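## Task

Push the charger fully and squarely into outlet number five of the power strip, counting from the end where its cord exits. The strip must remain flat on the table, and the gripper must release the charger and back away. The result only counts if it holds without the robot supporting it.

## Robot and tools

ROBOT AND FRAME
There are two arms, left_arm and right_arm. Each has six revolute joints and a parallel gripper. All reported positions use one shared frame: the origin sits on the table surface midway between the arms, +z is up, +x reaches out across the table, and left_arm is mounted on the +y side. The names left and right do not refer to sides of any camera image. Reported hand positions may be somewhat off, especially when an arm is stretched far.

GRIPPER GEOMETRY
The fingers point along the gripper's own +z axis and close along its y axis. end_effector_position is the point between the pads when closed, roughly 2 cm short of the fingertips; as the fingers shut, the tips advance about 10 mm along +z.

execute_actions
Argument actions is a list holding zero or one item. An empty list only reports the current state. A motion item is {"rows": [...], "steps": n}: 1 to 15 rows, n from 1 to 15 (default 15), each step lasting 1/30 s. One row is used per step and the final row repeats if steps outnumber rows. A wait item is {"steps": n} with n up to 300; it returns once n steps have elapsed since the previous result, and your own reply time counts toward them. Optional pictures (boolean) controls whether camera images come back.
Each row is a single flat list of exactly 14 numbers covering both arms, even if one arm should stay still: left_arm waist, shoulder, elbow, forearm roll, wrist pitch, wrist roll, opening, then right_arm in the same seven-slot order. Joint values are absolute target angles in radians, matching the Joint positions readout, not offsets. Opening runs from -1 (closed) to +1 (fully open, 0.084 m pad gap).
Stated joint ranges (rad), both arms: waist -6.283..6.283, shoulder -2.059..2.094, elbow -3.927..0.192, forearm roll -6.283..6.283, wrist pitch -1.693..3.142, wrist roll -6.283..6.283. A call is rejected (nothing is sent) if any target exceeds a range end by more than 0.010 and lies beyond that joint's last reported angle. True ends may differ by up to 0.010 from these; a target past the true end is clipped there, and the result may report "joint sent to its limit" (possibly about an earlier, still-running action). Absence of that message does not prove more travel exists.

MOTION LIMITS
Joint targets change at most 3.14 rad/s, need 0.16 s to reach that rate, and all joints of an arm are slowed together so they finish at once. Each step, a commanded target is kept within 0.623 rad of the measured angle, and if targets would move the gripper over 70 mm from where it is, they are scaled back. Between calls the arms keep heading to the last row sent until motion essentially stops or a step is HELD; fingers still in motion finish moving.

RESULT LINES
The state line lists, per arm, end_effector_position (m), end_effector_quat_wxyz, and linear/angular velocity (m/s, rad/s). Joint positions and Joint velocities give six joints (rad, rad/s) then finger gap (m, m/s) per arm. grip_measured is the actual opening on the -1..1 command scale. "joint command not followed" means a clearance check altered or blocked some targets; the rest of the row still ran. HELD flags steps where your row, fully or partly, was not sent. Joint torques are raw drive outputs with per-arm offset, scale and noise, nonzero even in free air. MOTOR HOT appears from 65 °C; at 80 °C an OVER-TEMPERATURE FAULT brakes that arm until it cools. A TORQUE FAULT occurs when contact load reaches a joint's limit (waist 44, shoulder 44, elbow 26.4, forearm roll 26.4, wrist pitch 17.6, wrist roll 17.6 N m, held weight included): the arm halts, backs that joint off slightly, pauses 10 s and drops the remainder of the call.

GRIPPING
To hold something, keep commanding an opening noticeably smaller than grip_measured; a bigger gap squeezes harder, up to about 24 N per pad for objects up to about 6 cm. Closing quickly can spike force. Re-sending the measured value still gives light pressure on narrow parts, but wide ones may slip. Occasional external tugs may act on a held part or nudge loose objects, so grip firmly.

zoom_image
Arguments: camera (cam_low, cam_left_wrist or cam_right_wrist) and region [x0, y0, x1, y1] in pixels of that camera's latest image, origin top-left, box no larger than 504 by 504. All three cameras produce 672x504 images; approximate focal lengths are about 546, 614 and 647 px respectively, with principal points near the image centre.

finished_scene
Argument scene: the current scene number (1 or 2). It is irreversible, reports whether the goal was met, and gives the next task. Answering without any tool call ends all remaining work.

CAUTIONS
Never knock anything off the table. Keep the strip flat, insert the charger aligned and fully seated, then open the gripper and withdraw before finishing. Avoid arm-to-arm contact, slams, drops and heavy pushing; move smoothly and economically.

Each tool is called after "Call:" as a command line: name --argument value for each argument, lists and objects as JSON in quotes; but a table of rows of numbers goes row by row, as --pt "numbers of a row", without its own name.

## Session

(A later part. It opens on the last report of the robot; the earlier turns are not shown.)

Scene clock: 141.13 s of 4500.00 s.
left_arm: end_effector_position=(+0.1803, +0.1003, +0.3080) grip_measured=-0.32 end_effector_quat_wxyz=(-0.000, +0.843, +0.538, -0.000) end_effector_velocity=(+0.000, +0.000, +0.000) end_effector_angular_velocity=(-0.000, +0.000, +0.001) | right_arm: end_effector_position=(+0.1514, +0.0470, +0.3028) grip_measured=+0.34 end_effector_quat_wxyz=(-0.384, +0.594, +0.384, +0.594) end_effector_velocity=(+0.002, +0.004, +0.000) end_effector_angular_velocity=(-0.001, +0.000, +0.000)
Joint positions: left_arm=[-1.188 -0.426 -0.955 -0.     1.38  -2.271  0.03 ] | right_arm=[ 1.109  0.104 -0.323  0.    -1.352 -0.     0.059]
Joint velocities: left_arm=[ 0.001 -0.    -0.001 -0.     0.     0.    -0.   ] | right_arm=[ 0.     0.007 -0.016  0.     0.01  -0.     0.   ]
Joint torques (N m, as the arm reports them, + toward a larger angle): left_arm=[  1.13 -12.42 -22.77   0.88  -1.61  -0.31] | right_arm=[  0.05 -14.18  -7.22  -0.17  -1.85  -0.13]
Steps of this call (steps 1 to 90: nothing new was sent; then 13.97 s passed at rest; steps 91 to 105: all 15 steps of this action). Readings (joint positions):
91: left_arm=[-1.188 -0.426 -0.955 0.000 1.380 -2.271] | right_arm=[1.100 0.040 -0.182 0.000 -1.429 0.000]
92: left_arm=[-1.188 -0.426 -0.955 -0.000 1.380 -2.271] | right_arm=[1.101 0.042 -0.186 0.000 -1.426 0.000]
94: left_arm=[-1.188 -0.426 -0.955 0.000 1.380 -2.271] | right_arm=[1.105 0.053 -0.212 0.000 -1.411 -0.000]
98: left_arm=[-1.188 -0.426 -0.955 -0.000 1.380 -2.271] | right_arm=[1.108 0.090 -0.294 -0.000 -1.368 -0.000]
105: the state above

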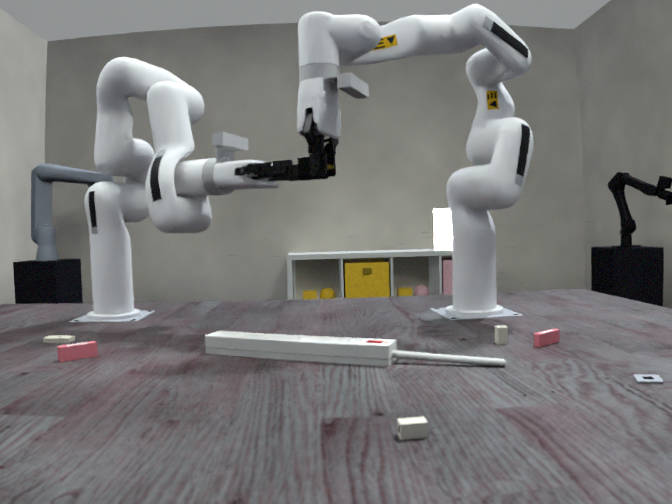

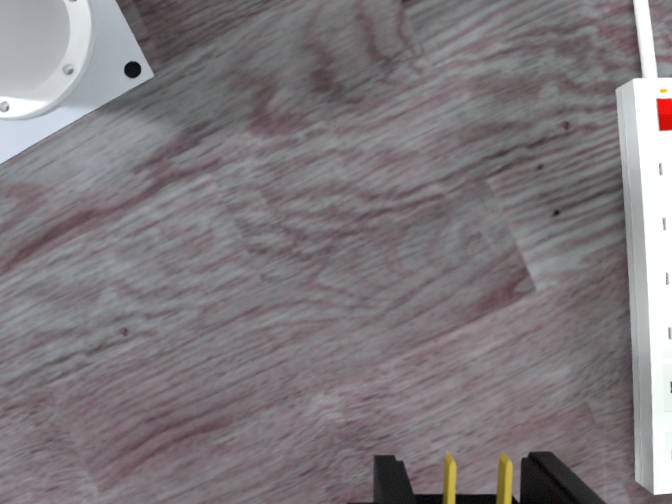

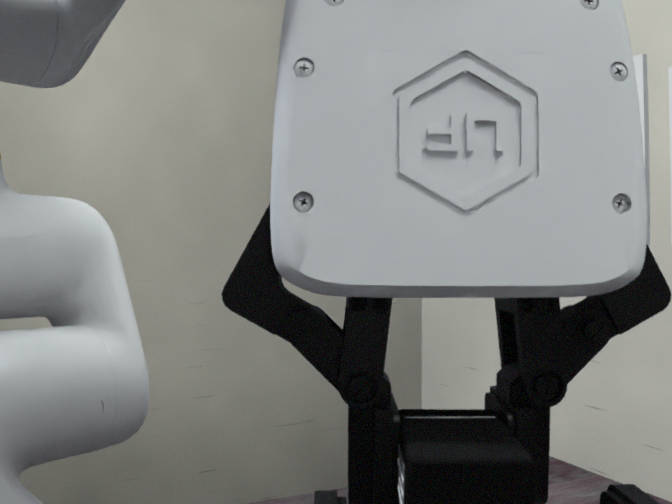

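Call:
execute_actions --actions '[{"rows":[[-1.1876,-0.4257,-0.9547,0,1.3804,-2.2706,-0.7, 1.11,0.124,-0.361,0,-1.334,0,0.35],[-1.1876,-0.4257,-0.9547,0,1.3804,-2.2706,-0.7, 1.11,0.124,-0.361,0,-1.334,0,0.35],[-1.1876,-0.4257,-0.9547,0,1.3804,-2.2706,-0.7, 1.11,0.124,-0.361,0,-1.334,0,0.35],[-1.1876,-0.4257,-0.9547,0,1.3804,-2.2706,-0.7, 1.11,0.1425,-0.3967,0,-1.3166,0,0.35],[-1.1876,-0.4257,-0.9547,0,1.3804,-2.2706,-0.7, 1.11,0.1425,-0.3967,0,-1.3166,0,0.3],[-1.1876,-0.4257,-0.9547,0,1.3804,-2.2706,-0.7, 1.11,0.1425,-0.3967,0,-1.3166,0,0.2],[-1.1876,-0.4257,-0.9547,0,1.3804,-2.2706,-0.7, 1.11,0.1425,-0.3967,0,-1.3166,0,0.1],[-1.1876,-0.4257,-0.9547,0,1.3804,-2.2706,-0.7, 1.11,0.1425,-0.3967,0,-1.3166,0,0],[-1.1876,-0.4257,-0.9547,0,1.3804,-2.2706,-0.7, 1.11,0.1425,-0.3967,0,-1.3166,0,-0.12]]}]'

Call:
zoom_image --camera "cam_right_wrist" --region '[300, 330, 672, 504]'

Scene clock: 155.60 s of 4500.00 s.
left_arm: end_effector_position=(+0.1803, +0.1003, +0.3080) grip_measured=-0.32 end_effector_quat_wxyz=(-0.000, +0.843, +0.538, -0.000) end_effector_velocity=(+0.000, -0.000, +0.000) end_effector_angular_velocity=(-0.000, -0.000, +0.001) | right_arm: end_effector_position=(+0.1597, +0.0667, +0.3049) grip_measured=-0.13 end_effector_quat_wxyz=(-0.384, +0.594, +0.384, +0.594) end_effector_velocity=(+0.001, +0.002, -0.001) end_effector_angular_velocity=(-0.002, +0.001, -0.001)
Joint positions: left_arm=[-1.188 -0.426 -0.955 -0.     1.38  -2.271  0.03 ] | right_arm=[ 1.11   0.142 -0.396  0.    -1.317 -0.     0.038]
Joint velocities: left_arm=[ 0.     0.    -0.001  0.    -0.    -0.    -0.   ] | right_arm=[-0.001  0.005 -0.007  0.     0.004  0.    -0.   ]
Joint torques (N m, as the arm reports them, + toward a larger angle): left_arm=[  0.94 -12.19 -22.77   0.88  -1.48  -0.32] | right_arm=[  0.15 -15.01  -7.53  -0.15  -1.83  -0.19]
Steps of this call (steps 1 to 15: the robot went on to your last target; steps 16 to 90: nothing new was sent; then 10.97 s passed at rest; steps 91 to 105: all 15 steps of this action). Readings (joint positions):
91: left_arm=[-1.188 -0.426 -0.955 -0.000 1.380 -2.271] | right_arm=[1.109 0.105 -0.326 0.000 -1.351 -0.000]
92: left_arm=[-1.188 -0.426 -0.955 0.000 1.380 -2.271] | right_arm=[1.109 0.107 -0.329 0.000 -1.349 0.000]
94: left_arm=[-1.188 -0.426 -0.955 -0.000 1.380 -2.271] | right_arm=[1.110 0.116 -0.346 0.000 -1.341 -0.000]
98: left_arm=[-1.188 -0.426 -0.955 -0.000 1.380 -2.271] | right_arm=[1.110 0.137 -0.386 -0.000 -1.322 0.000]
105: the state above

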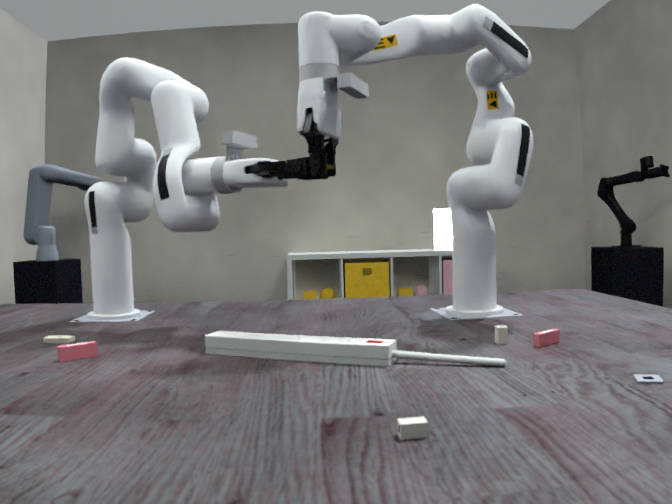

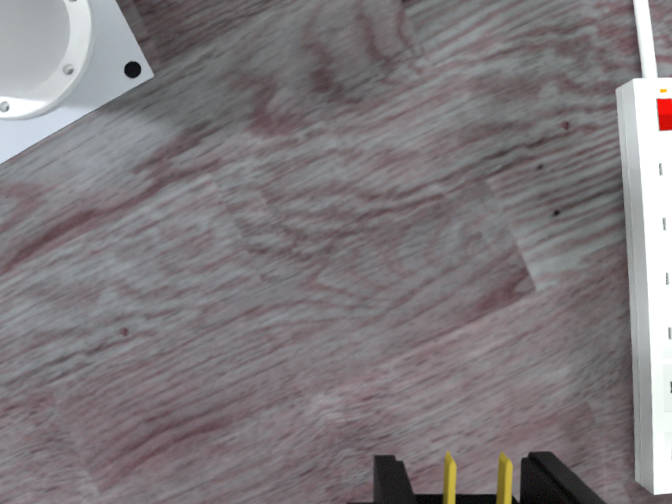

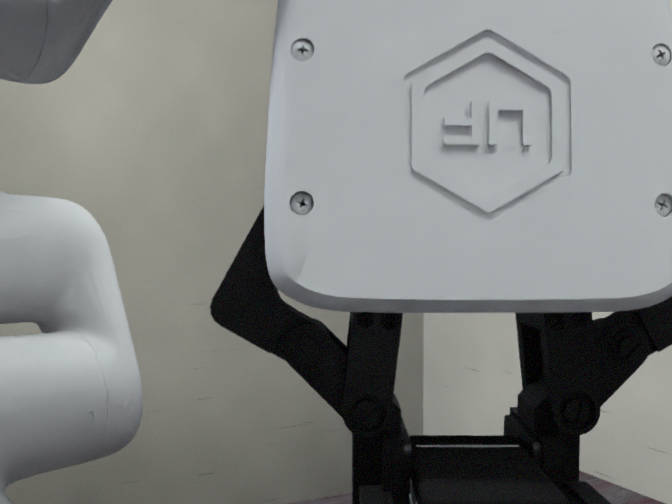

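Region (300, 330, 672, 504) of cam_right_wrist's 672x504 image, scaled by 1.355, with more detail than that image has; it fills the top 236 rows of this view, and the rest is white.

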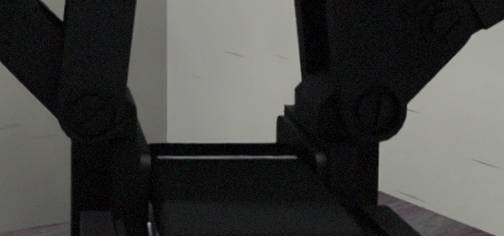

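Call:
execute_actions --actions '[{"rows":[[-1.1876,-0.4257,-0.9547,0,1.3804,-2.2706,-0.7, 1.11,0.1425,-0.3967,0,-1.3166,0,-0.18],[-1.1876,-0.4257,-0.9547,0,1.3804,-2.2706,-0.7, 1.11,0.1425,-0.3967,0,-1.3166,0,-0.24],[-1.1876,-0.4257,-0.9547,0,1.3804,-2.2706,-0.7, 1.11,0.1425,-0.3967,0,-1.3166,0,-0.29],[-1.1876,-0.4257,-0.9547,0,1.3804,-2.2706,-0.7, 1.11,0.1425,-0.3967,0,-1.3166,0,-0.34],[-1.1876,-0.4257,-0.9547,0,1.3804,-2.2706,-0.7, 1.11,0.1425,-0.3967,0,-1.3166,0,-0.4],[-1.1876,-0.4257,-0.9547,0,1.3804,-2.2706,-0.7, 1.11,0.1425,-0.3967,0,-1.3166,0,-0.5],[-1.1876,-0.4257,-0.9547,0,1.3804,-2.2706,-0.7, 1.11,0.1425,-0.3967,0,-1.3166,0,-0.6],[-1.1876,-0.4257,-0.9547,0,1.3804,-2.2706,-0.7, 1.11,0.1425,-0.3967,0,-1.3166,0,-1]],"steps":12}]' --pictures false

Scene clock: 171.60 s of 4500.00 s.
left_arm: end_effector_position=(+0.1801, +0.1005, +0.3079) grip_measured=-0.32 end_effector_quat_wxyz=(-0.000, +0.843, +0.538, -0.000) end_effector_velocity=(+0.000, -0.000, +0.000) end_effector_angular_velocity=(-0.001, -0.000, -0.000) | right_arm: end_effector_position=(+0.1602, +0.0667, +0.3049) grip_measured=-0.32 end_effector_quat_wxyz=(-0.384, +0.594, +0.384, +0.594) end_effector_velocity=(+0.001, -0.000, -0.000) end_effector_angular_velocity=(-0.001, -0.001, -0.001)
Joint positions: left_arm=[-1.188 -0.426 -0.954 -0.     1.381 -2.271  0.03 ] | right_arm=[ 1.109  0.143 -0.396  0.001 -1.317  0.     0.03 ]
Joint velocities: left_arm=[ 0.    -0.    -0.    -0.    -0.     0.001 -0.   ] | right_arm=[-0.002 -0.001  0.001 -0.001  0.001 -0.001  0.   ]
Joint torques (N m, as the arm reports them, + toward a larger angle): left_arm=[  1.58 -11.66 -23.44   1.25  -2.08  -0.24] | right_arm=[  1.9  -15.37  -7.82  -1.18  -1.9   -0.3 ]
Steps of this call (steps 1 to 15: the robot went on to your last target; steps 16 to 90: nothing new was sent; then 12.60 s passed at rest; steps 91 to 102: all 12 steps of this action). Readings (joint positions):
91: left_arm=[-1.188 -0.426 -0.955 -0.000 1.380 -2.271] | right_arm=[1.110 0.142 -0.397 -0.000 -1.317 -0.000]
92: left_arm=[-1.188 -0.426 -0.955 -0.000 1.380 -2.271] | right_arm=[1.110 0.142 -0.397 0.000 -1.317 0.000]
94: left_arm=[-1.188 -0.426 -0.955 -0.000 1.381 -2.271] | right_arm=[1.110 0.143 -0.397 0.000 -1.317 0.000]
98: left_arm=[-1.188 -0.426 -0.954 -0.000 1.381 -2.271] | right_arm=[1.109 0.143 -0.396 0.001 -1.317 0.000]
102: the state above

Call:
execute_actions --actions '[{"rows":[[-1.1876,-0.4257,-0.9547,0,1.3804,-2.2706,-0.2, 1.11,0.1425,-0.3967,0,-1.3166,0,-1],[-1.1876,-0.4257,-0.9547,0,1.3804,-2.2706,0.4, 1.11,0.1425,-0.3967,0,-1.3166,0,-1]],"steps":10}]' --pictures false

Call:
execute_actions --actions '[{"rows":[[-1.1876,-0.4257,-0.9547,0,1.3804,-2.2706,0.4, 1.11,0.1052,-0.3254,0,-1.3506,0,-1],[-1.1876,-0.4257,-0.9547,0,1.3804,-2.2706,0.4, 1.11,0.1052,-0.3254,0,-1.3506,0,-1],[-1.1876,-0.4257,-0.9547,0,1.3804,-2.2706,0.4, 1.11,0.1052,-0.3254,0,-1.3506,0,-1],[-1.1876,-0.4257,-0.9547,0,1.3804,-2.2706,0.4, 1.11,0.04,-0.182,0,-1.429,0,-1]]}]'

Call:
execute_actions --actions '[{"rows":[[0.2,-0.6,-0.75,0,1.35,0,0.4, 1.11,0.04,-0.182,0,-1.429,0,-1]]}]' --pictures false

Call:
execute_actions --actions '[{"steps":15}]'

Call:
zoom_image --camera "cam_low" --region '[200, 120, 340, 230]'

Scene clock: 188.60 s of 4500.00 s.
left_arm: end_effector_position=(+0.1808, +0.0999, +0.3084) grip_measured=+0.39 end_effector_quat_wxyz=(+0.001, +0.843, +0.539, +0.000) end_effector_velocity=(-0.004, +0.003, -0.004) end_effector_angular_velocity=(+0.016, +0.013, -0.003) | right_arm: end_effector_position=(+0.1586, +0.0675, +0.3052) grip_measured=-0.32 end_effector_quat_wxyz=(-0.385, +0.593, +0.385, +0.593) end_effector_velocity=(+0.007, -0.004, -0.002) end_effector_angular_velocity=(-0.001, +0.004, -0.021)
Joint positions: left_arm=[-1.187 -0.425 -0.956  0.001  1.379 -2.271  0.061] | right_arm=[ 1.112  0.142 -0.397 -0.001 -1.317 -0.     0.03 ]
Joint velocities: left_arm=[-0.004 -0.     0.008 -0.005  0.012  0.     0.   ] | right_arm=[-0.011  0.001  0.003  0.011 -0.001  0.001 -0.   ]
Joint torques (N m, as the arm reports them, + toward a larger angle): left_arm=[  1.04 -11.95 -22.63   0.86  -1.65  -0.33] | right_arm=[ -0.2  -15.32  -7.86  -0.29  -1.99  -0.21]
Steps of this call (steps 1 to 15: the robot went on to your last target; steps 16 to 90: nothing new was sent; then 13.67 s passed at rest; steps 91 to 100: all 10 steps of this action). Readings (joint positions):
91: left_arm=[-1.188 -0.426 -0.955 -0.000 1.380 -2.271] | right_arm=[1.110 0.143 -0.397 0.000 -1.317 0.000]
92: left_arm=[-1.188 -0.426 -0.955 0.000 1.379 -2.271] | right_arm=[1.110 0.143 -0.397 -0.001 -1.317 -0.000]
94: left_arm=[-1.187 -0.425 -0.957 0.001 1.377 -2.271] | right_arm=[1.113 0.142 -0.398 -0.004 -1.317 -0.000]
98: left_arm=[-1.187 -0.425 -0.956 0.001 1.378 -2.271] | right_arm=[1.113 0.142 -0.397 -0.002 -1.317 -0.000]
100: the state above

Scene clock: 189.10 s of 4500.00 s.
left_arm: end_effector_position=(+0.1803, +0.1003, +0.3080) grip_measured=+0.39 end_effector_quat_wxyz=(+0.000, +0.843, +0.538, -0.000) end_effector_velocity=(-0.000, -0.000, -0.000) end_effector_angular_velocity=(+0.000, +0.000, +0.000) | right_arm: end_effector_position=(+0.1337, +0.0091, +0.2975) grip_measured=-0.32 end_effector_quat_wxyz=(-0.384, +0.594, +0.384, +0.594) end_effector_velocity=(-0.003, -0.008, -0.000) end_effector_angular_velocity=(+0.003, -0.001, -0.001)
Joint positions: left_arm=[-1.188 -0.426 -0.955  0.     1.38  -2.271  0.061] | right_arm=[ 1.11   0.041 -0.186 -0.    -1.427 -0.     0.03 ]
Joint velocities: left_arm=[-0.  0. -0. -0.  0. -0.  0.] | right_arm=[-0.001 -0.012  0.026  0.    -0.018  0.001 -0.   ]
Joint torques (N m, as the arm reports them, + toward a larger angle): left_arm=[  1.01 -11.83 -22.35   0.9   -1.55  -0.36] | right_arm=[  0.09 -11.75  -6.74  -0.16  -2.05  -0.23]
Steps of this call (steps 1 to 15: all 15 steps of this action). Readings (joint positions):
1: left_arm=[-1.187 -0.425 -0.955 0.000 1.379 -2.271] | right_arm=[1.111 0.142 -0.397 -0.001 -1.317 -0.000]
2: left_arm=[-1.187 -0.426 -0.955 0.000 1.379 -2.271] | right_arm=[1.111 0.140 -0.393 -0.001 -1.319 -0.000]
4: left_arm=[-1.187 -0.426 -0.955 0.000 1.380 -2.271] | right_arm=[1.111 0.124 -0.363 -0.001 -1.334 -0.000]
8: left_arm=[-1.188 -0.426 -0.955 0.000 1.380 -2.271] | right_arm=[1.110 0.068 -0.243 -0.000 -1.395 -0.000]
15: the state above

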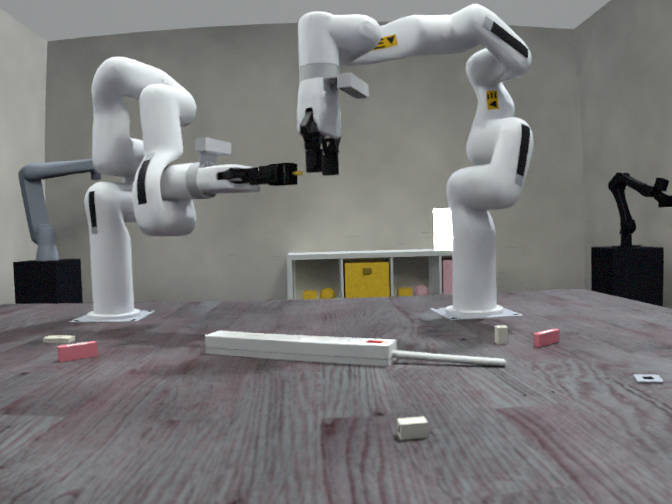

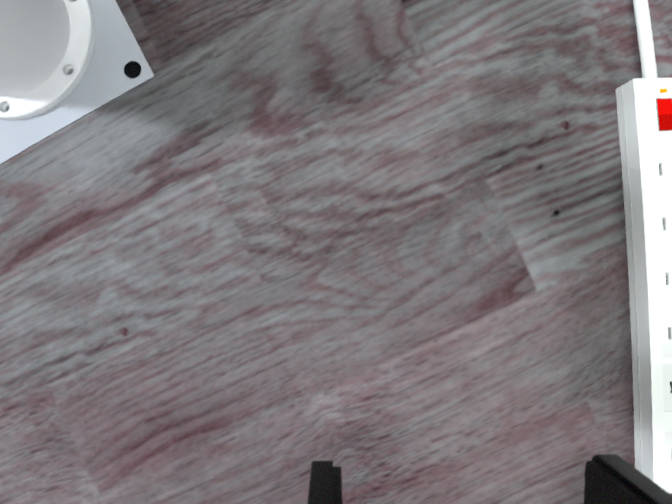

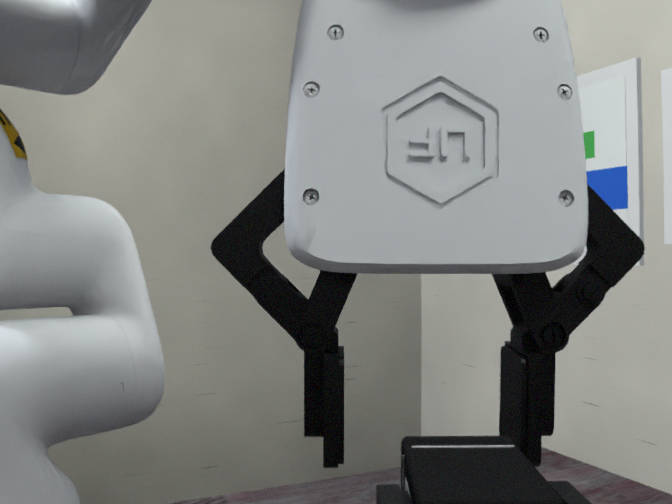

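Scene clock: 189.60 s of 4500.00 s.
left_arm: end_effector_position=(+0.2919, +0.2261, +0.2932) grip_measured=+0.39 end_effector_quat_wxyz=(+0.000, +0.843, +0.538, +0.000) end_effector_velocity=(+0.207, +0.347, -0.025) end_effector_angular_velocity=(+0.000, -0.000, +0.003) | right_arm: end_effector_position=(+0.1333, +0.0081, +0.2971) grip_measured=-0.32 end_effector_quat_wxyz=(-0.384, +0.594, +0.384, +0.594) end_effector_velocity=(-0.000, -0.000, +0.001) end_effector_angular_velocity=(+0.002, -0.001, +0.000)
Joint positions: left_arm=[-0.701 -0.529 -0.834  0.     1.362 -1.783  0.061] | right_arm=[ 1.11   0.04  -0.182 -0.    -1.429  0.     0.03 ]
Joint velocities: left_arm=[ 1.216 -0.161  0.189  0.    -0.028  1.212  0.   ] | right_arm=[ 0.    -0.001  0.001  0.    -0.001  0.     0.   ]
Joint torques (N m, as the arm reports them, + toward a larger angle): left_arm=[  1.    -9.34 -22.49   0.84  -1.45  -0.45] | right_arm=[  0.05 -11.76  -6.62  -0.23  -2.06  -0.16]
Steps of this call (steps 1 to 15: all 15 steps of this action). Readings (joint positions):
1: left_arm=[-1.187 -0.426 -0.955 -0.000 1.380 -2.270] | right_arm=[1.110 0.041 -0.185 -0.000 -1.428 -0.000]
2: left_arm=[-1.184 -0.427 -0.953 -0.000 1.380 -2.265] | right_arm=[1.110 0.041 -0.184 -0.000 -1.428 -0.000]
4: left_arm=[-1.141 -0.439 -0.939 -0.001 1.377 -2.219] | right_arm=[1.110 0.040 -0.183 -0.000 -1.428 -0.000]
8: left_arm=[-0.980 -0.480 -0.891 0.000 1.371 -2.062] | right_arm=[1.110 0.040 -0.183 -0.000 -1.429 -0.000]
15: the state above

Scene clock: 190.10 s of 4500.00 s.
left_arm: end_effector_position=(+0.3443, +0.4130, +0.2846) grip_measured=+0.39 end_effector_quat_wxyz=(-0.000, +0.860, +0.510, +0.000) end_effector_velocity=(-0.007, +0.357, -0.013) end_effector_angular_velocity=(+0.000, +0.001, -0.732) | right_arm: end_effector_position=(+0.1333, +0.0081, +0.2971) grip_measured=-0.32 end_effector_quat_wxyz=(-0.384, +0.594, +0.384, +0.594) end_effector_velocity=(+0.000, -0.000, +0.000) end_effector_angular_velocity=(+0.002, -0.001, -0.001)
Joint positions: left_arm=[-0.091 -0.58  -0.773  0.     1.353 -1.107  0.061] | right_arm=[ 1.11   0.04  -0.182 -0.    -1.429 -0.     0.03 ]
Joint velocities: left_arm=[ 1.128 -0.077  0.089  0.    -0.012  1.859 -0.   ] | right_arm=[-0.001  0.001 -0.001  0.    -0.002  0.     0.   ]
Joint torques (N m, as the arm reports them, + toward a larger angle): left_arm=[  0.8   -8.55 -22.02   0.93  -1.56   0.23] | right_arm=[ -0.05 -11.97  -6.55  -0.14  -2.04  -0.15]
Steps of this call (steps 1 to 15: the robot went on to your last target). Readings (joint positions):
1: left_arm=[-0.660 -0.534 -0.828 0.000 1.362 -1.743] | right_arm=[1.110 0.040 -0.182 -0.000 -1.429 0.000]
2: left_arm=[-0.619 -0.539 -0.822 0.000 1.361 -1.702] | right_arm=[1.110 0.040 -0.182 -0.000 -1.429 0.000]
4: left_arm=[-0.537 -0.547 -0.812 0.000 1.359 -1.620] | right_arm=[1.110 0.040 -0.182 -0.000 -1.429 0.000]
8: left_arm=[-0.371 -0.561 -0.795 0.000 1.357 -1.454] | right_arm=[1.110 0.040 -0.182 -0.000 -1.429 -0.000]
15: the state above

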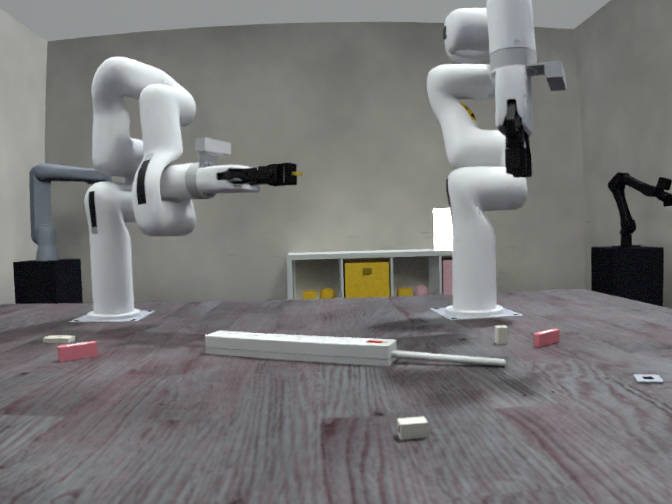

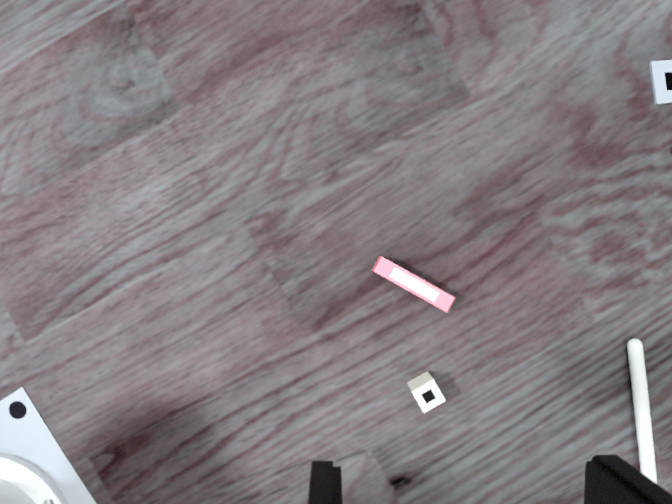

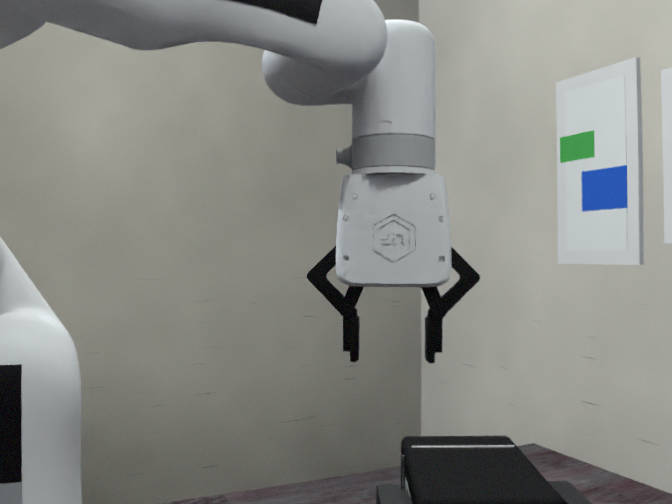

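Region (200, 120, 340, 230) of cam_low's 672x504 image, scaled by 3.600, with more detail than that image has; it fills the top 396 rows of this view, and the rest is white.

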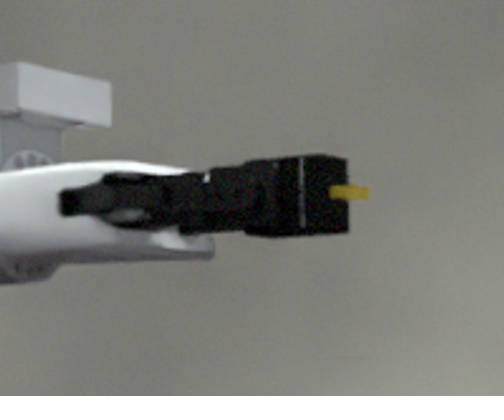

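Call:
execute_actions --actions '[{"rows":[[0.2,-0.6,-0.75,0,1.35,0,-1, 0.7243,0.1,-1.1,0,0.4,-0.428,-1]]}]' --pictures false

Call:
execute_actions --actions '[{"steps":25}]' --pictures false

Call:
execute_actions --actions '[{"rows":[[0.2,-0.6,-0.75,0,1.35,0,-1, 0.7243,0.3519,-1.4289,0,1.077,-0.428,-1]]}]' --pictures false

Call:
execute_actions --actions '[{"steps":30}]'

Scene clock: 201.37 s of 4500.00 s.
left_arm: end_effector_position=(+0.3293, +0.5029, +0.2811) grip_measured=-1.00 end_effector_quat_wxyz=(+0.000, +0.992, +0.127, +0.000) end_effector_velocity=(-0.000, -0.001, +0.000) end_effector_angular_velocity=(-0.000, +0.001, -0.002) | right_arm: end_effector_position=(+0.2885, +0.0659, +0.3594) grip_measured=-0.32 end_effector_quat_wxyz=(-0.241, +0.600, +0.398, +0.651) end_effector_velocity=(+0.338, +0.099, +0.195) end_effector_angular_velocity=(-0.379, -0.242, -0.360)
Joint positions: left_arm=[ 0.2  -0.6  -0.75 -0.    1.35 -0.    0.  ] | right_arm=[ 0.902  0.073 -0.611  0.    -0.996 -0.23   0.03 ]
Joint velocities: left_arm=[-0.002 -0.     0.     0.     0.001 -0.     0.   ] | right_arm=[-0.376  0.055 -1.05  -0.001  1.158 -0.419 -0.   ]
Joint torques (N m, as the arm reports them, + toward a larger angle): left_arm=[  0.99  -8.14 -22.51   0.95  -1.65  -0.35] | right_arm=[  0.01 -17.76 -10.49  -0.11  -1.94   0.13]
Steps of this call (steps 1 to 45: the robot went on to your last target; steps 46 to 110: nothing new was sent; then 7.10 s passed at rest; steps 111 to 125: all 15 steps of this action). Readings (joint positions):
111: left_arm=[0.200 -0.600 -0.750 0.000 1.350 0.000] | right_arm=[1.110 0.040 -0.182 -0.000 -1.429 -0.000]
112: left_arm=[0.200 -0.600 -0.750 -0.000 1.350 -0.000] | right_arm=[1.108 0.040 -0.185 -0.000 -1.424 -0.004]
114: left_arm=[0.200 -0.600 -0.750 -0.000 1.350 0.000] | right_arm=[1.082 0.045 -0.226 -0.001 -1.379 -0.035]
118: left_arm=[0.200 -0.600 -0.750 0.000 1.350 0.000] | right_arm=[1.002 0.057 -0.368 0.000 -1.243 -0.120]
125: the state above

Scene clock: 202.20 s of 4500.00 s.
left_arm: end_effector_position=(+0.3293, +0.5029, +0.2811) grip_measured=-1.00 end_effector_quat_wxyz=(+0.000, +0.992, +0.127, +0.000) end_effector_velocity=(+0.000, +0.000, -0.000) end_effector_angular_velocity=(+0.000, -0.000, +0.001) | right_arm: end_effector_position=(+0.3985, +0.0323, +0.2617) grip_measured=-0.32 end_effector_quat_wxyz=(-0.050, +0.790, +0.535, +0.295) end_effector_velocity=(-0.006, -0.008, -0.006) end_effector_angular_velocity=(-0.050, +0.049, +0.001)
Joint positions: left_arm=[ 0.2  -0.6  -0.75  0.    1.35 -0.    0.  ] | right_arm=[ 0.725  0.1   -1.099 -0.     0.391 -0.428  0.03 ]
Joint velocities: left_arm=[ 0.     0.001  0.     0.    -0.001 -0.001  0.   ] | right_arm=[-0.003 -0.003 -0.02   0.     0.094 -0.005 -0.   ]
Joint torques (N m, as the arm reports them, + toward a larger angle): left_arm=[  0.75  -7.77 -22.45   0.73  -1.6   -0.4 ] | right_arm=[ -0.07 -21.34 -13.43  -0.22  -2.33  -0.2 ]
Steps of this call (steps 1 to 25: the robot went on to your last target). Readings (joint positions):
1: left_arm=[0.200 -0.600 -0.750 -0.000 1.350 0.000] | right_arm=[0.889 0.074 -0.646 0.000 -0.956 -0.245]
2: left_arm=[0.200 -0.600 -0.750 -0.000 1.350 -0.000] | right_arm=[0.877 0.076 -0.681 0.000 -0.913 -0.259]
4: left_arm=[0.200 -0.600 -0.750 -0.000 1.350 0.000] | right_arm=[0.851 0.080 -0.751 0.000 -0.818 -0.287]
8: left_arm=[0.200 -0.600 -0.750 0.000 1.350 -0.000] | right_arm=[0.799 0.088 -0.894 -0.000 -0.564 -0.345]
25: the state above

Scene clock: 202.70 s of 4500.00 s.
left_arm: end_effector_position=(+0.3293, +0.5029, +0.2811) grip_measured=-1.00 end_effector_quat_wxyz=(+0.000, +0.992, +0.127, +0.000) end_effector_velocity=(+0.000, +0.000, -0.000) end_effector_angular_velocity=(-0.000, -0.001, +0.001) | right_arm: end_effector_position=(+0.3606, -0.0045, +0.1703) grip_measured=-0.32 end_effector_quat_wxyz=(-0.001, +0.828, +0.561, +0.008) end_effector_velocity=(-0.015, -0.014, +0.010) end_effector_angular_velocity=(-0.125, +0.131, +0.001)
Joint positions: left_arm=[ 0.2  -0.6  -0.75  0.    1.35  0.    0.  ] | right_arm=[ 0.724  0.346 -1.417 -0.     1.055 -0.428  0.03 ]
Joint velocities: left_arm=[ 0.002  0.     0.001 -0.    -0.002  0.     0.   ] | right_arm=[ 0.001  0.06  -0.159  0.     0.279  0.     0.   ]
Joint torques (N m, as the arm reports them, + toward a larger angle): left_arm=[  1.06  -7.98 -22.73   0.77  -1.78  -0.3 ] | right_arm=[  0.03 -28.16 -13.08  -0.26  -2.08  -0.13]
Steps of this call (steps 1 to 15: all 15 steps of this action). Readings (joint positions):
1: left_arm=[0.200 -0.600 -0.750 0.000 1.350 -0.000] | right_arm=[0.725 0.100 -1.100 -0.000 0.394 -0.428]
2: left_arm=[0.200 -0.600 -0.750 0.000 1.350 -0.000] | right_arm=[0.725 0.101 -1.102 -0.000 0.401 -0.428]
4: left_arm=[0.200 -0.600 -0.750 -0.000 1.350 0.000] | right_arm=[0.725 0.119 -1.128 0.000 0.450 -0.428]
8: left_arm=[0.200 -0.600 -0.750 -0.000 1.350 -0.000] | right_arm=[0.725 0.228 -1.270 -0.000 0.731 -0.428]
15: the state above

Scene clock: 203.70 s of 4500.00 s.
left_arm: end_effector_position=(+0.3293, +0.5029, +0.2811) grip_measured=-1.00 end_effector_quat_wxyz=(+0.000, +0.992, +0.127, +0.000) end_effector_velocity=(-0.000, +0.000, -0.000) end_effector_angular_velocity=(+0.001, +0.000, +0.000) | right_arm: end_effector_position=(+0.3590, -0.0060, +0.1701) grip_measured=-0.32 end_effector_quat_wxyz=(+0.000, +0.828, +0.561, +0.000) end_effector_velocity=(+0.000, -0.000, +0.000) end_effector_angular_velocity=(+0.001, -0.001, -0.001)
Joint positions: left_arm=[ 0.2  -0.6  -0.75  0.    1.35 -0.    0.  ] | right_arm=[ 0.724  0.352 -1.429  0.     1.077 -0.428  0.03 ]
Joint velocities: left_arm=[ 0.    -0.     0.     0.001  0.    -0.     0.   ] | right_arm=[-0.    -0.001  0.001  0.    -0.     0.    -0.   ]
Joint torques (N m, as the arm reports them, + toward a larger angle): left_arm=[  1.01  -7.87 -22.53   0.85  -1.59  -0.24] | right_arm=[  0.02 -25.98 -13.2   -0.2   -1.73  -0.11]
Steps of this call (steps 1 to 30: the robot went on to your last target). Readings (joint positions):
1: left_arm=[0.200 -0.600 -0.750 -0.000 1.350 -0.000] | right_arm=[0.724 0.347 -1.422 -0.000 1.062 -0.428]
2: left_arm=[0.200 -0.600 -0.750 -0.000 1.350 -0.000] | right_arm=[0.724 0.348 -1.425 0.000 1.067 -0.428]
4: left_arm=[0.200 -0.600 -0.750 0.000 1.350 -0.000] | right_arm=[0.724 0.349 -1.428 0.000 1.072 -0.428]
8: left_arm=[0.200 -0.600 -0.750 -0.000 1.350 0.000] | right_arm=[0.724 0.351 -1.428 0.000 1.076 -0.428]
30: the state above
All arms were judged still, so your last target was given up. Only a new action makes them travel on or press farther. Fingers that are still opening or closing keep moving.

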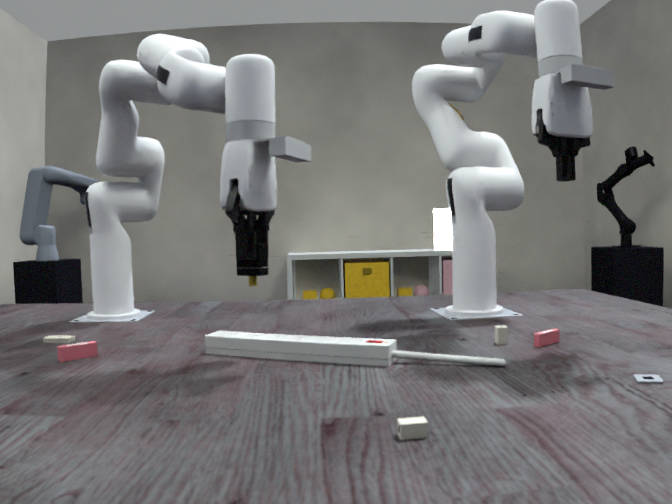

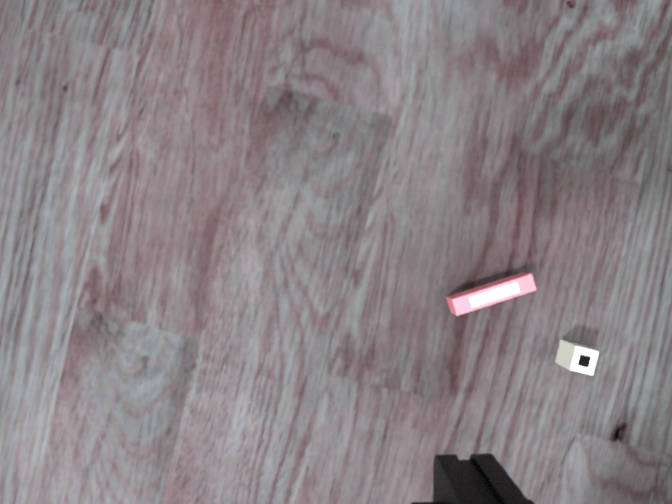

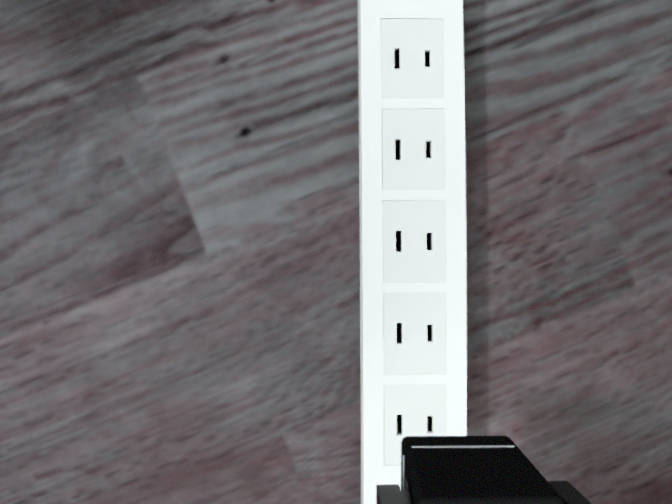

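Call:
execute_actions --actions '[{"rows":[[0.2,-0.6,-0.75,0,0.1,-1.5,-1, 0.7243,0.38,-1.401,0,1.021,-0.428,-1],[0.2,-0.6,-0.75,0,0.1,-1.5,-1, 0.7243,0.38,-1.401,0,1.021,-0.428,-1],[0.2,-0.6,-0.75,0,0.1,-1.5,-1, 0.7243,0.38,-1.401,0,1.021,-0.428,-1],[0.2,-0.6,-0.75,0,0.1,-1.5,-1, 0.7243,0.41,-1.372,0,0.962,-0.428,-1],[0.2,-0.6,-0.75,0,0.1,-1.5,-1, 0.7243,0.41,-1.372,0,0.962,-0.428,-1],[0.2,-0.6,-0.75,0,0.1,-1.5,-1, 0.7243,0.41,-1.372,0,0.962,-0.428,-1],[0.2,-0.6,-0.75,0,0.1,-1.5,-1, 0.7243,0.4356,-1.3461,0,0.9105,-0.428,-1]]}]' --pictures false

Call:
execute_actions --actions '[{"steps":12}]' --pictures false

Call:
execute_actions --actions '[{"rows":[[0.0,-0.172,-0.0467,0,-0.863,-3.14,-1, 0.7243,0.4356,-1.3461,0,0.9105,-0.428,-1]]}]' --pictures false

Call:
execute_actions --actions '[{"steps":20}]' --pictures false

Call:
execute_actions --actions '[{"rows":[[-0.92,-0.172,-0.0467,0,-0.863,-3.14,-1, 0.7243,0.4356,-1.3461,0,0.9105,-0.428,-1]]}]' --pictures false

Call:
execute_actions --actions '[{"steps":30}]'

Scene clock: 241.40 s of 4500.00 s.
left_arm: end_effector_position=(+0.4642, +0.5380, +0.3823) grip_measured=-1.00 end_effector_quat_wxyz=(+0.067, +0.846, +0.420, +0.321) end_effector_velocity=(+0.245, +0.064, +0.364) end_effector_angular_velocity=(-0.586, -1.894, +1.323) | right_arm: end_effector_position=(+0.3589, -0.0062, +0.1028) grip_measured=-0.32 end_effector_quat_wxyz=(+0.000, +0.828, +0.561, -0.001) end_effector_velocity=(+0.017, +0.017, +0.017) end_effector_angular_velocity=(+0.059, -0.062, +0.001)
Joint positions: left_arm=[ 0.2   -0.6   -0.75   0.     0.683 -0.667  0.   ] | right_arm=[ 0.724  0.435 -1.347  0.     0.914 -0.428  0.03 ]
Joint velocities: left_arm=[ 0.    -0.    -0.001  0.    -1.685 -1.685  0.   ] | right_arm=[ 0.001 -0.01  -0.02  -0.    -0.057  0.     0.   ]
Joint torques (N m, as the arm reports them, + toward a larger angle): left_arm=[  0.93  -9.12 -23.64   0.73  -2.34  -0.33] | right_arm=[ -0.11 -26.64 -12.44  -0.29  -1.68  -0.26]
Steps of this call (steps 1 to 90: nothing new was sent; then 34.20 s passed at rest; steps 91 to 105: all 15 steps of this action). Readings (joint positions):
91: left_arm=[0.200 -0.600 -0.750 -0.000 1.350 -0.000] | right_arm=[0.724 0.352 -1.429 -0.000 1.077 -0.428]
92: left_arm=[0.200 -0.600 -0.750 -0.000 1.345 -0.005] | right_arm=[0.724 0.353 -1.427 -0.000 1.072 -0.428]
94: left_arm=[0.200 -0.600 -0.749 -0.000 1.298 -0.052] | right_arm=[0.724 0.364 -1.417 -0.000 1.046 -0.428]
98: left_arm=[0.200 -0.600 -0.750 0.000 1.078 -0.272] | right_arm=[0.724 0.403 -1.378 0.000 0.978 -0.428]
105: the state above

Scene clock: 241.80 s of 4500.00 s.
left_arm: end_effector_position=(+0.5094, +0.5497, +0.5171) grip_measured=-1.00 end_effector_quat_wxyz=(+0.319, +0.544, +0.614, +0.474) end_effector_velocity=(+0.007, +0.002, +0.122) end_effector_angular_velocity=(-0.624, -0.643, +0.283) | right_arm: end_effector_position=(+0.3591, -0.0059, +0.1022) grip_measured=-0.32 end_effector_quat_wxyz=(-0.000, +0.828, +0.561, +0.000) end_effector_velocity=(+0.000, +0.000, -0.000) end_effector_angular_velocity=(+0.000, -0.000, -0.000)
Joint positions: left_arm=[ 0.2   -0.601 -0.751 -0.     0.135 -1.438  0.   ] | right_arm=[ 0.724  0.435 -1.346 -0.     0.911 -0.428  0.03 ]
Joint velocities: left_arm=[-0.    -0.002  0.     0.    -0.464 -0.816  0.   ] | right_arm=[-0.     0.001 -0.    -0.    -0.001  0.     0.   ]
Joint torques (N m, as the arm reports them, + toward a larger angle): left_arm=[  0.94  -7.3  -21.74   0.82  -1.54   0.52] | right_arm=[ -0.09 -26.52 -12.57  -0.27  -1.72  -0.23]
Steps of this call (steps 1 to 12: the robot went on to your last target). Readings (joint positions):
1: left_arm=[0.200 -0.600 -0.750 0.000 0.626 -0.724] | right_arm=[0.724 0.434 -1.348 -0.000 0.913 -0.428]
2: left_arm=[0.200 -0.600 -0.750 0.000 0.570 -0.781] | right_arm=[0.724 0.434 -1.348 -0.000 0.912 -0.428]
4: left_arm=[0.200 -0.600 -0.751 0.000 0.463 -0.906] | right_arm=[0.724 0.434 -1.348 -0.000 0.911 -0.428]
8: left_arm=[0.200 -0.600 -0.750 -0.000 0.264 -1.213] | right_arm=[0.724 0.435 -1.346 -0.000 0.911 -0.428]
12: the state above

Scene clock: 242.30 s of 4500.00 s.
left_arm: end_effector_position=(+0.5245, +0.5085, +0.3327) grip_measured=-1.00 end_effector_quat_wxyz=(+0.372, +0.477, +0.714, +0.351) end_effector_velocity=(-0.060, -0.119, -0.392) end_effector_angular_velocity=(-0.934, +0.017, +0.284) | right_arm: end_effector_position=(+0.3590, -0.0060, +0.1020) grip_measured=-0.32 end_effector_quat_wxyz=(+0.000, +0.828, +0.561, +0.000) end_effector_velocity=(+0.001, -0.000, +0.000) end_effector_angular_velocity=(+0.001, -0.001, -0.001)
Joint positions: left_arm=[ 0.113 -0.413 -0.451  0.    -0.21  -1.797  0.   ] | right_arm=[ 0.724  0.436 -1.346 -0.     0.91  -0.428  0.03 ]
Joint velocities: left_arm=[-0.213  0.455  0.759 -0.    -1.042 -1.044  0.   ] | right_arm=[-0.001 -0.    -0.     0.    -0.001 -0.    -0.   ]
Joint torques (N m, as the arm reports them, + toward a larger angle): left_arm=[  0.42 -11.5  -21.62   0.94  -2.25  -0.5 ] | right_arm=[  0.03 -26.52 -12.52  -0.25  -1.69  -0.17]
Steps of this call (steps 1 to 15: all 15 steps of this action). Readings (joint positions):
1: left_arm=[0.200 -0.600 -0.751 -0.000 0.123 -1.460] | right_arm=[0.724 0.435 -1.346 -0.000 0.911 -0.428]
2: left_arm=[0.199 -0.598 -0.747 -0.000 0.111 -1.476] | right_arm=[0.724 0.435 -1.346 -0.000 0.911 -0.428]
4: left_arm=[0.187 -0.576 -0.716 -0.000 0.072 -1.512] | right_arm=[0.724 0.435 -1.346 -0.000 0.911 -0.428]
8: left_arm=[0.160 -0.514 -0.618 -0.000 -0.014 -1.600] | right_arm=[0.724 0.436 -1.346 -0.000 0.911 -0.428]
15: the state above

Scene clock: 242.97 s of 4500.00 s.
left_arm: end_effector_position=(+0.4414, +0.4477, +0.1893) grip_measured=-1.00 end_effector_quat_wxyz=(+0.514, -0.001, +0.857, +0.028) end_effector_velocity=(-0.013, -0.006, -0.005) end_effector_angular_velocity=(-0.583, -0.057, +0.297) | right_arm: end_effector_position=(+0.3590, -0.0060, +0.1020) grip_measured=-0.32 end_effector_quat_wxyz=(+0.000, +0.828, +0.561, +0.000) end_effector_velocity=(+0.000, +0.000, +0.000) end_effector_angular_velocity=(+0.000, -0.000, -0.000)
Joint positions: left_arm=[ 0.001 -0.175 -0.052 -0.    -0.855 -3.089  0.   ] | right_arm=[ 0.724  0.436 -1.346  0.     0.911 -0.428  0.03 ]
Joint velocities: left_arm=[-0.014  0.028  0.044 -0.    -0.097 -0.663  0.   ] | right_arm=[-0.     0.001 -0.001  0.     0.    -0.     0.   ]
Joint torques (N m, as the arm reports them, + toward a larger angle): left_arm=[  1.24 -10.63 -13.79   1.01  -2.28   0.47] | right_arm=[  0.01 -26.5  -12.62  -0.25  -1.75  -0.1 ]
Steps of this call (steps 1 to 20: the robot went on to your last target). Readings (joint positions):
1: left_arm=[0.106 -0.398 -0.425 0.000 -0.247 -1.833] | right_arm=[0.724 0.436 -1.346 0.000 0.910 -0.428]
2: left_arm=[0.098 -0.382 -0.399 0.000 -0.286 -1.873] | right_arm=[0.724 0.436 -1.346 0.000 0.910 -0.428]
4: left_arm=[0.083 -0.349 -0.344 0.000 -0.374 -1.963] | right_arm=[0.724 0.436 -1.346 -0.000 0.910 -0.428]
8: left_arm=[0.053 -0.284 -0.234 0.000 -0.553 -2.190] | right_arm=[0.724 0.436 -1.346 -0.000 0.910 -0.428]
20: the state above

Scene clock: 243.47 s of 4500.00 s.
left_arm: end_effector_position=(+0.4081, +0.2633, +0.1888) grip_measured=-1.00 end_effector_quat_wxyz=(+0.506, +0.176, +0.839, -0.100) end_effector_velocity=(-0.178, -0.414, -0.002) end_effector_angular_velocity=(-0.016, +0.011, -1.083) | right_arm: end_effector_position=(+0.3590, -0.0060, +0.1020) grip_measured=-0.32 end_effector_quat_wxyz=(+0.000, +0.828, +0.561, +0.000) end_effector_velocity=(+0.000, -0.000, +0.000) end_effector_angular_velocity=(-0.000, +0.000, -0.001)
Joint positions: left_arm=[-0.456 -0.173 -0.049  0.    -0.862 -3.131  0.   ] | right_arm=[ 0.724  0.436 -1.346 -0.     0.91  -0.428  0.03 ]
Joint velocities: left_arm=[-1.094  0.002  0.005 -0.    -0.003 -0.021  0.   ] | right_arm=[-0.001  0.    -0.002  0.     0.002  0.     0.   ]
Joint torques (N m, as the arm reports them, + toward a larger angle): left_arm=[  1.14  -9.79 -12.9    0.86  -2.29  -0.39] | right_arm=[  0.01 -26.54 -12.62  -0.17  -1.7   -0.17]
Steps of this call (steps 1 to 15: all 15 steps of this action). Readings (joint positions):
1: left_arm=[0.001 -0.174 -0.051 -0.000 -0.858 -3.107] | right_arm=[0.724 0.436 -1.346 0.000 0.911 -0.428]
2: left_arm=[-0.003 -0.174 -0.050 -0.000 -0.860 -3.117] | right_arm=[0.724 0.436 -1.346 -0.000 0.910 -0.428]
4: left_arm=[-0.047 -0.174 -0.050 -0.001 -0.860 -3.123] | right_arm=[0.724 0.436 -1.346 -0.000 0.910 -0.428]
8: left_arm=[-0.201 -0.174 -0.050 0.000 -0.861 -3.125] | right_arm=[0.724 0.436 -1.346 0.000 0.911 -0.428]
15: the state above

Scene clock: 244.47 s of 4500.00 s.
left_arm: end_effector_position=(+0.2954, +0.1113, +0.1879) grip_measured=-1.00 end_effector_quat_wxyz=(+0.468, +0.360, +0.778, -0.216) end_effector_velocity=(-0.000, -0.001, +0.001) end_effector_angular_velocity=(-0.001, -0.001, -0.001) | right_arm: end_effector_position=(+0.3590, -0.0060, +0.1020) grip_measured=-0.32 end_effector_quat_wxyz=(+0.000, +0.828, +0.561, +0.000) end_effector_velocity=(-0.000, -0.000, +0.000) end_effector_angular_velocity=(-0.000, +0.000, +0.000)
Joint positions: left_arm=[-0.92  -0.172 -0.047 -0.    -0.863 -3.14   0.   ] | right_arm=[ 0.724  0.436 -1.346  0.     0.91  -0.428  0.03 ]
Joint velocities: left_arm=[-0.001 -0.    -0.001  0.    -0.001  0.     0.   ] | right_arm=[ 0.    -0.001  0.001  0.     0.001 -0.    -0.   ]
Joint torques (N m, as the arm reports them, + toward a larger angle): left_arm=[  1.09  -9.99 -13.14   0.9   -2.31  -0.44] | right_arm=[  0.13 -26.64 -12.53  -0.22  -1.72  -0.19]
Steps of this call (steps 1 to 30: the robot went on to your last target). Readings (joint positions):
1: left_arm=[-0.493 -0.173 -0.049 0.000 -0.862 -3.131] | right_arm=[0.724 0.436 -1.346 -0.000 0.911 -0.428]
2: left_arm=[-0.529 -0.173 -0.049 0.000 -0.862 -3.132] | right_arm=[0.724 0.436 -1.346 0.000 0.911 -0.428]
4: left_arm=[-0.602 -0.173 -0.048 0.000 -0.862 -3.134] | right_arm=[0.724 0.436 -1.346 0.000 0.910 -0.428]
8: left_arm=[-0.749 -0.172 -0.047 0.000 -0.862 -3.136] | right_arm=[0.724 0.436 -1.346 -0.000 0.910 -0.428]
30: the state above

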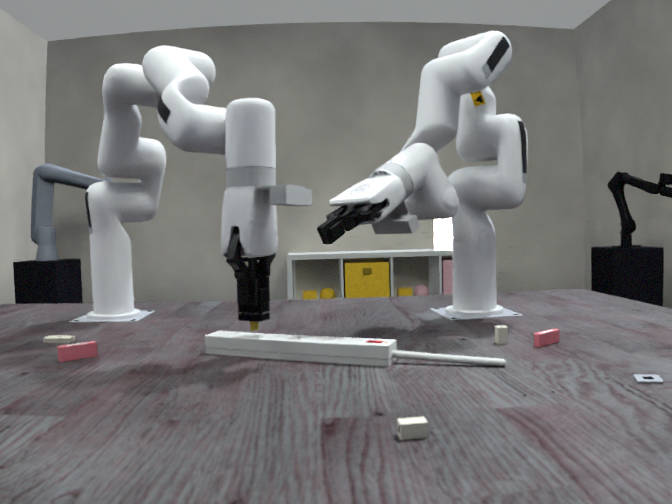

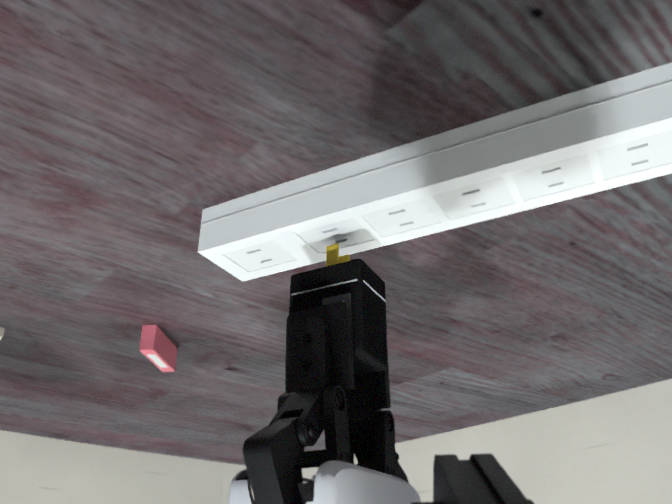

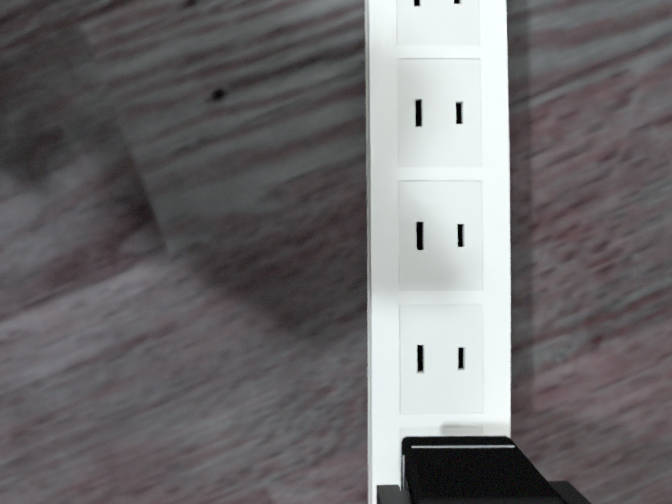

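Call:
zoom_image --camera "cam_left_wrist" --region '[280, 200, 420, 320]'

Call:
zoom_image --camera "cam_right_wrist" --region '[360, 320, 600, 504]'

Region (280, 200, 420, 320) of cam_left_wrist's 672x504 image, scaled by 3.600, with more detail than that image has; it fills the top 432 rows of this view, and the rest is white.

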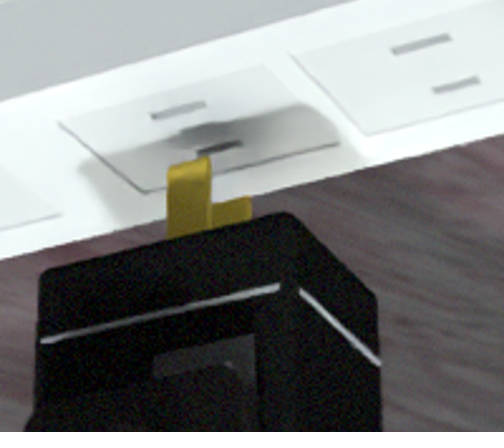

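Region (360, 320, 600, 504) of cam_right_wrist's 672x504 image, scaled by 2.100, with more detail than that image has; it fills the top 386 rows of this view, and the rest is white.

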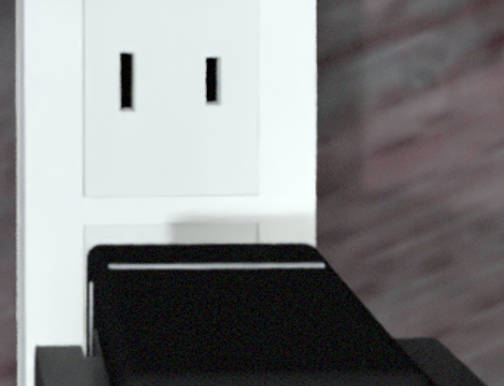

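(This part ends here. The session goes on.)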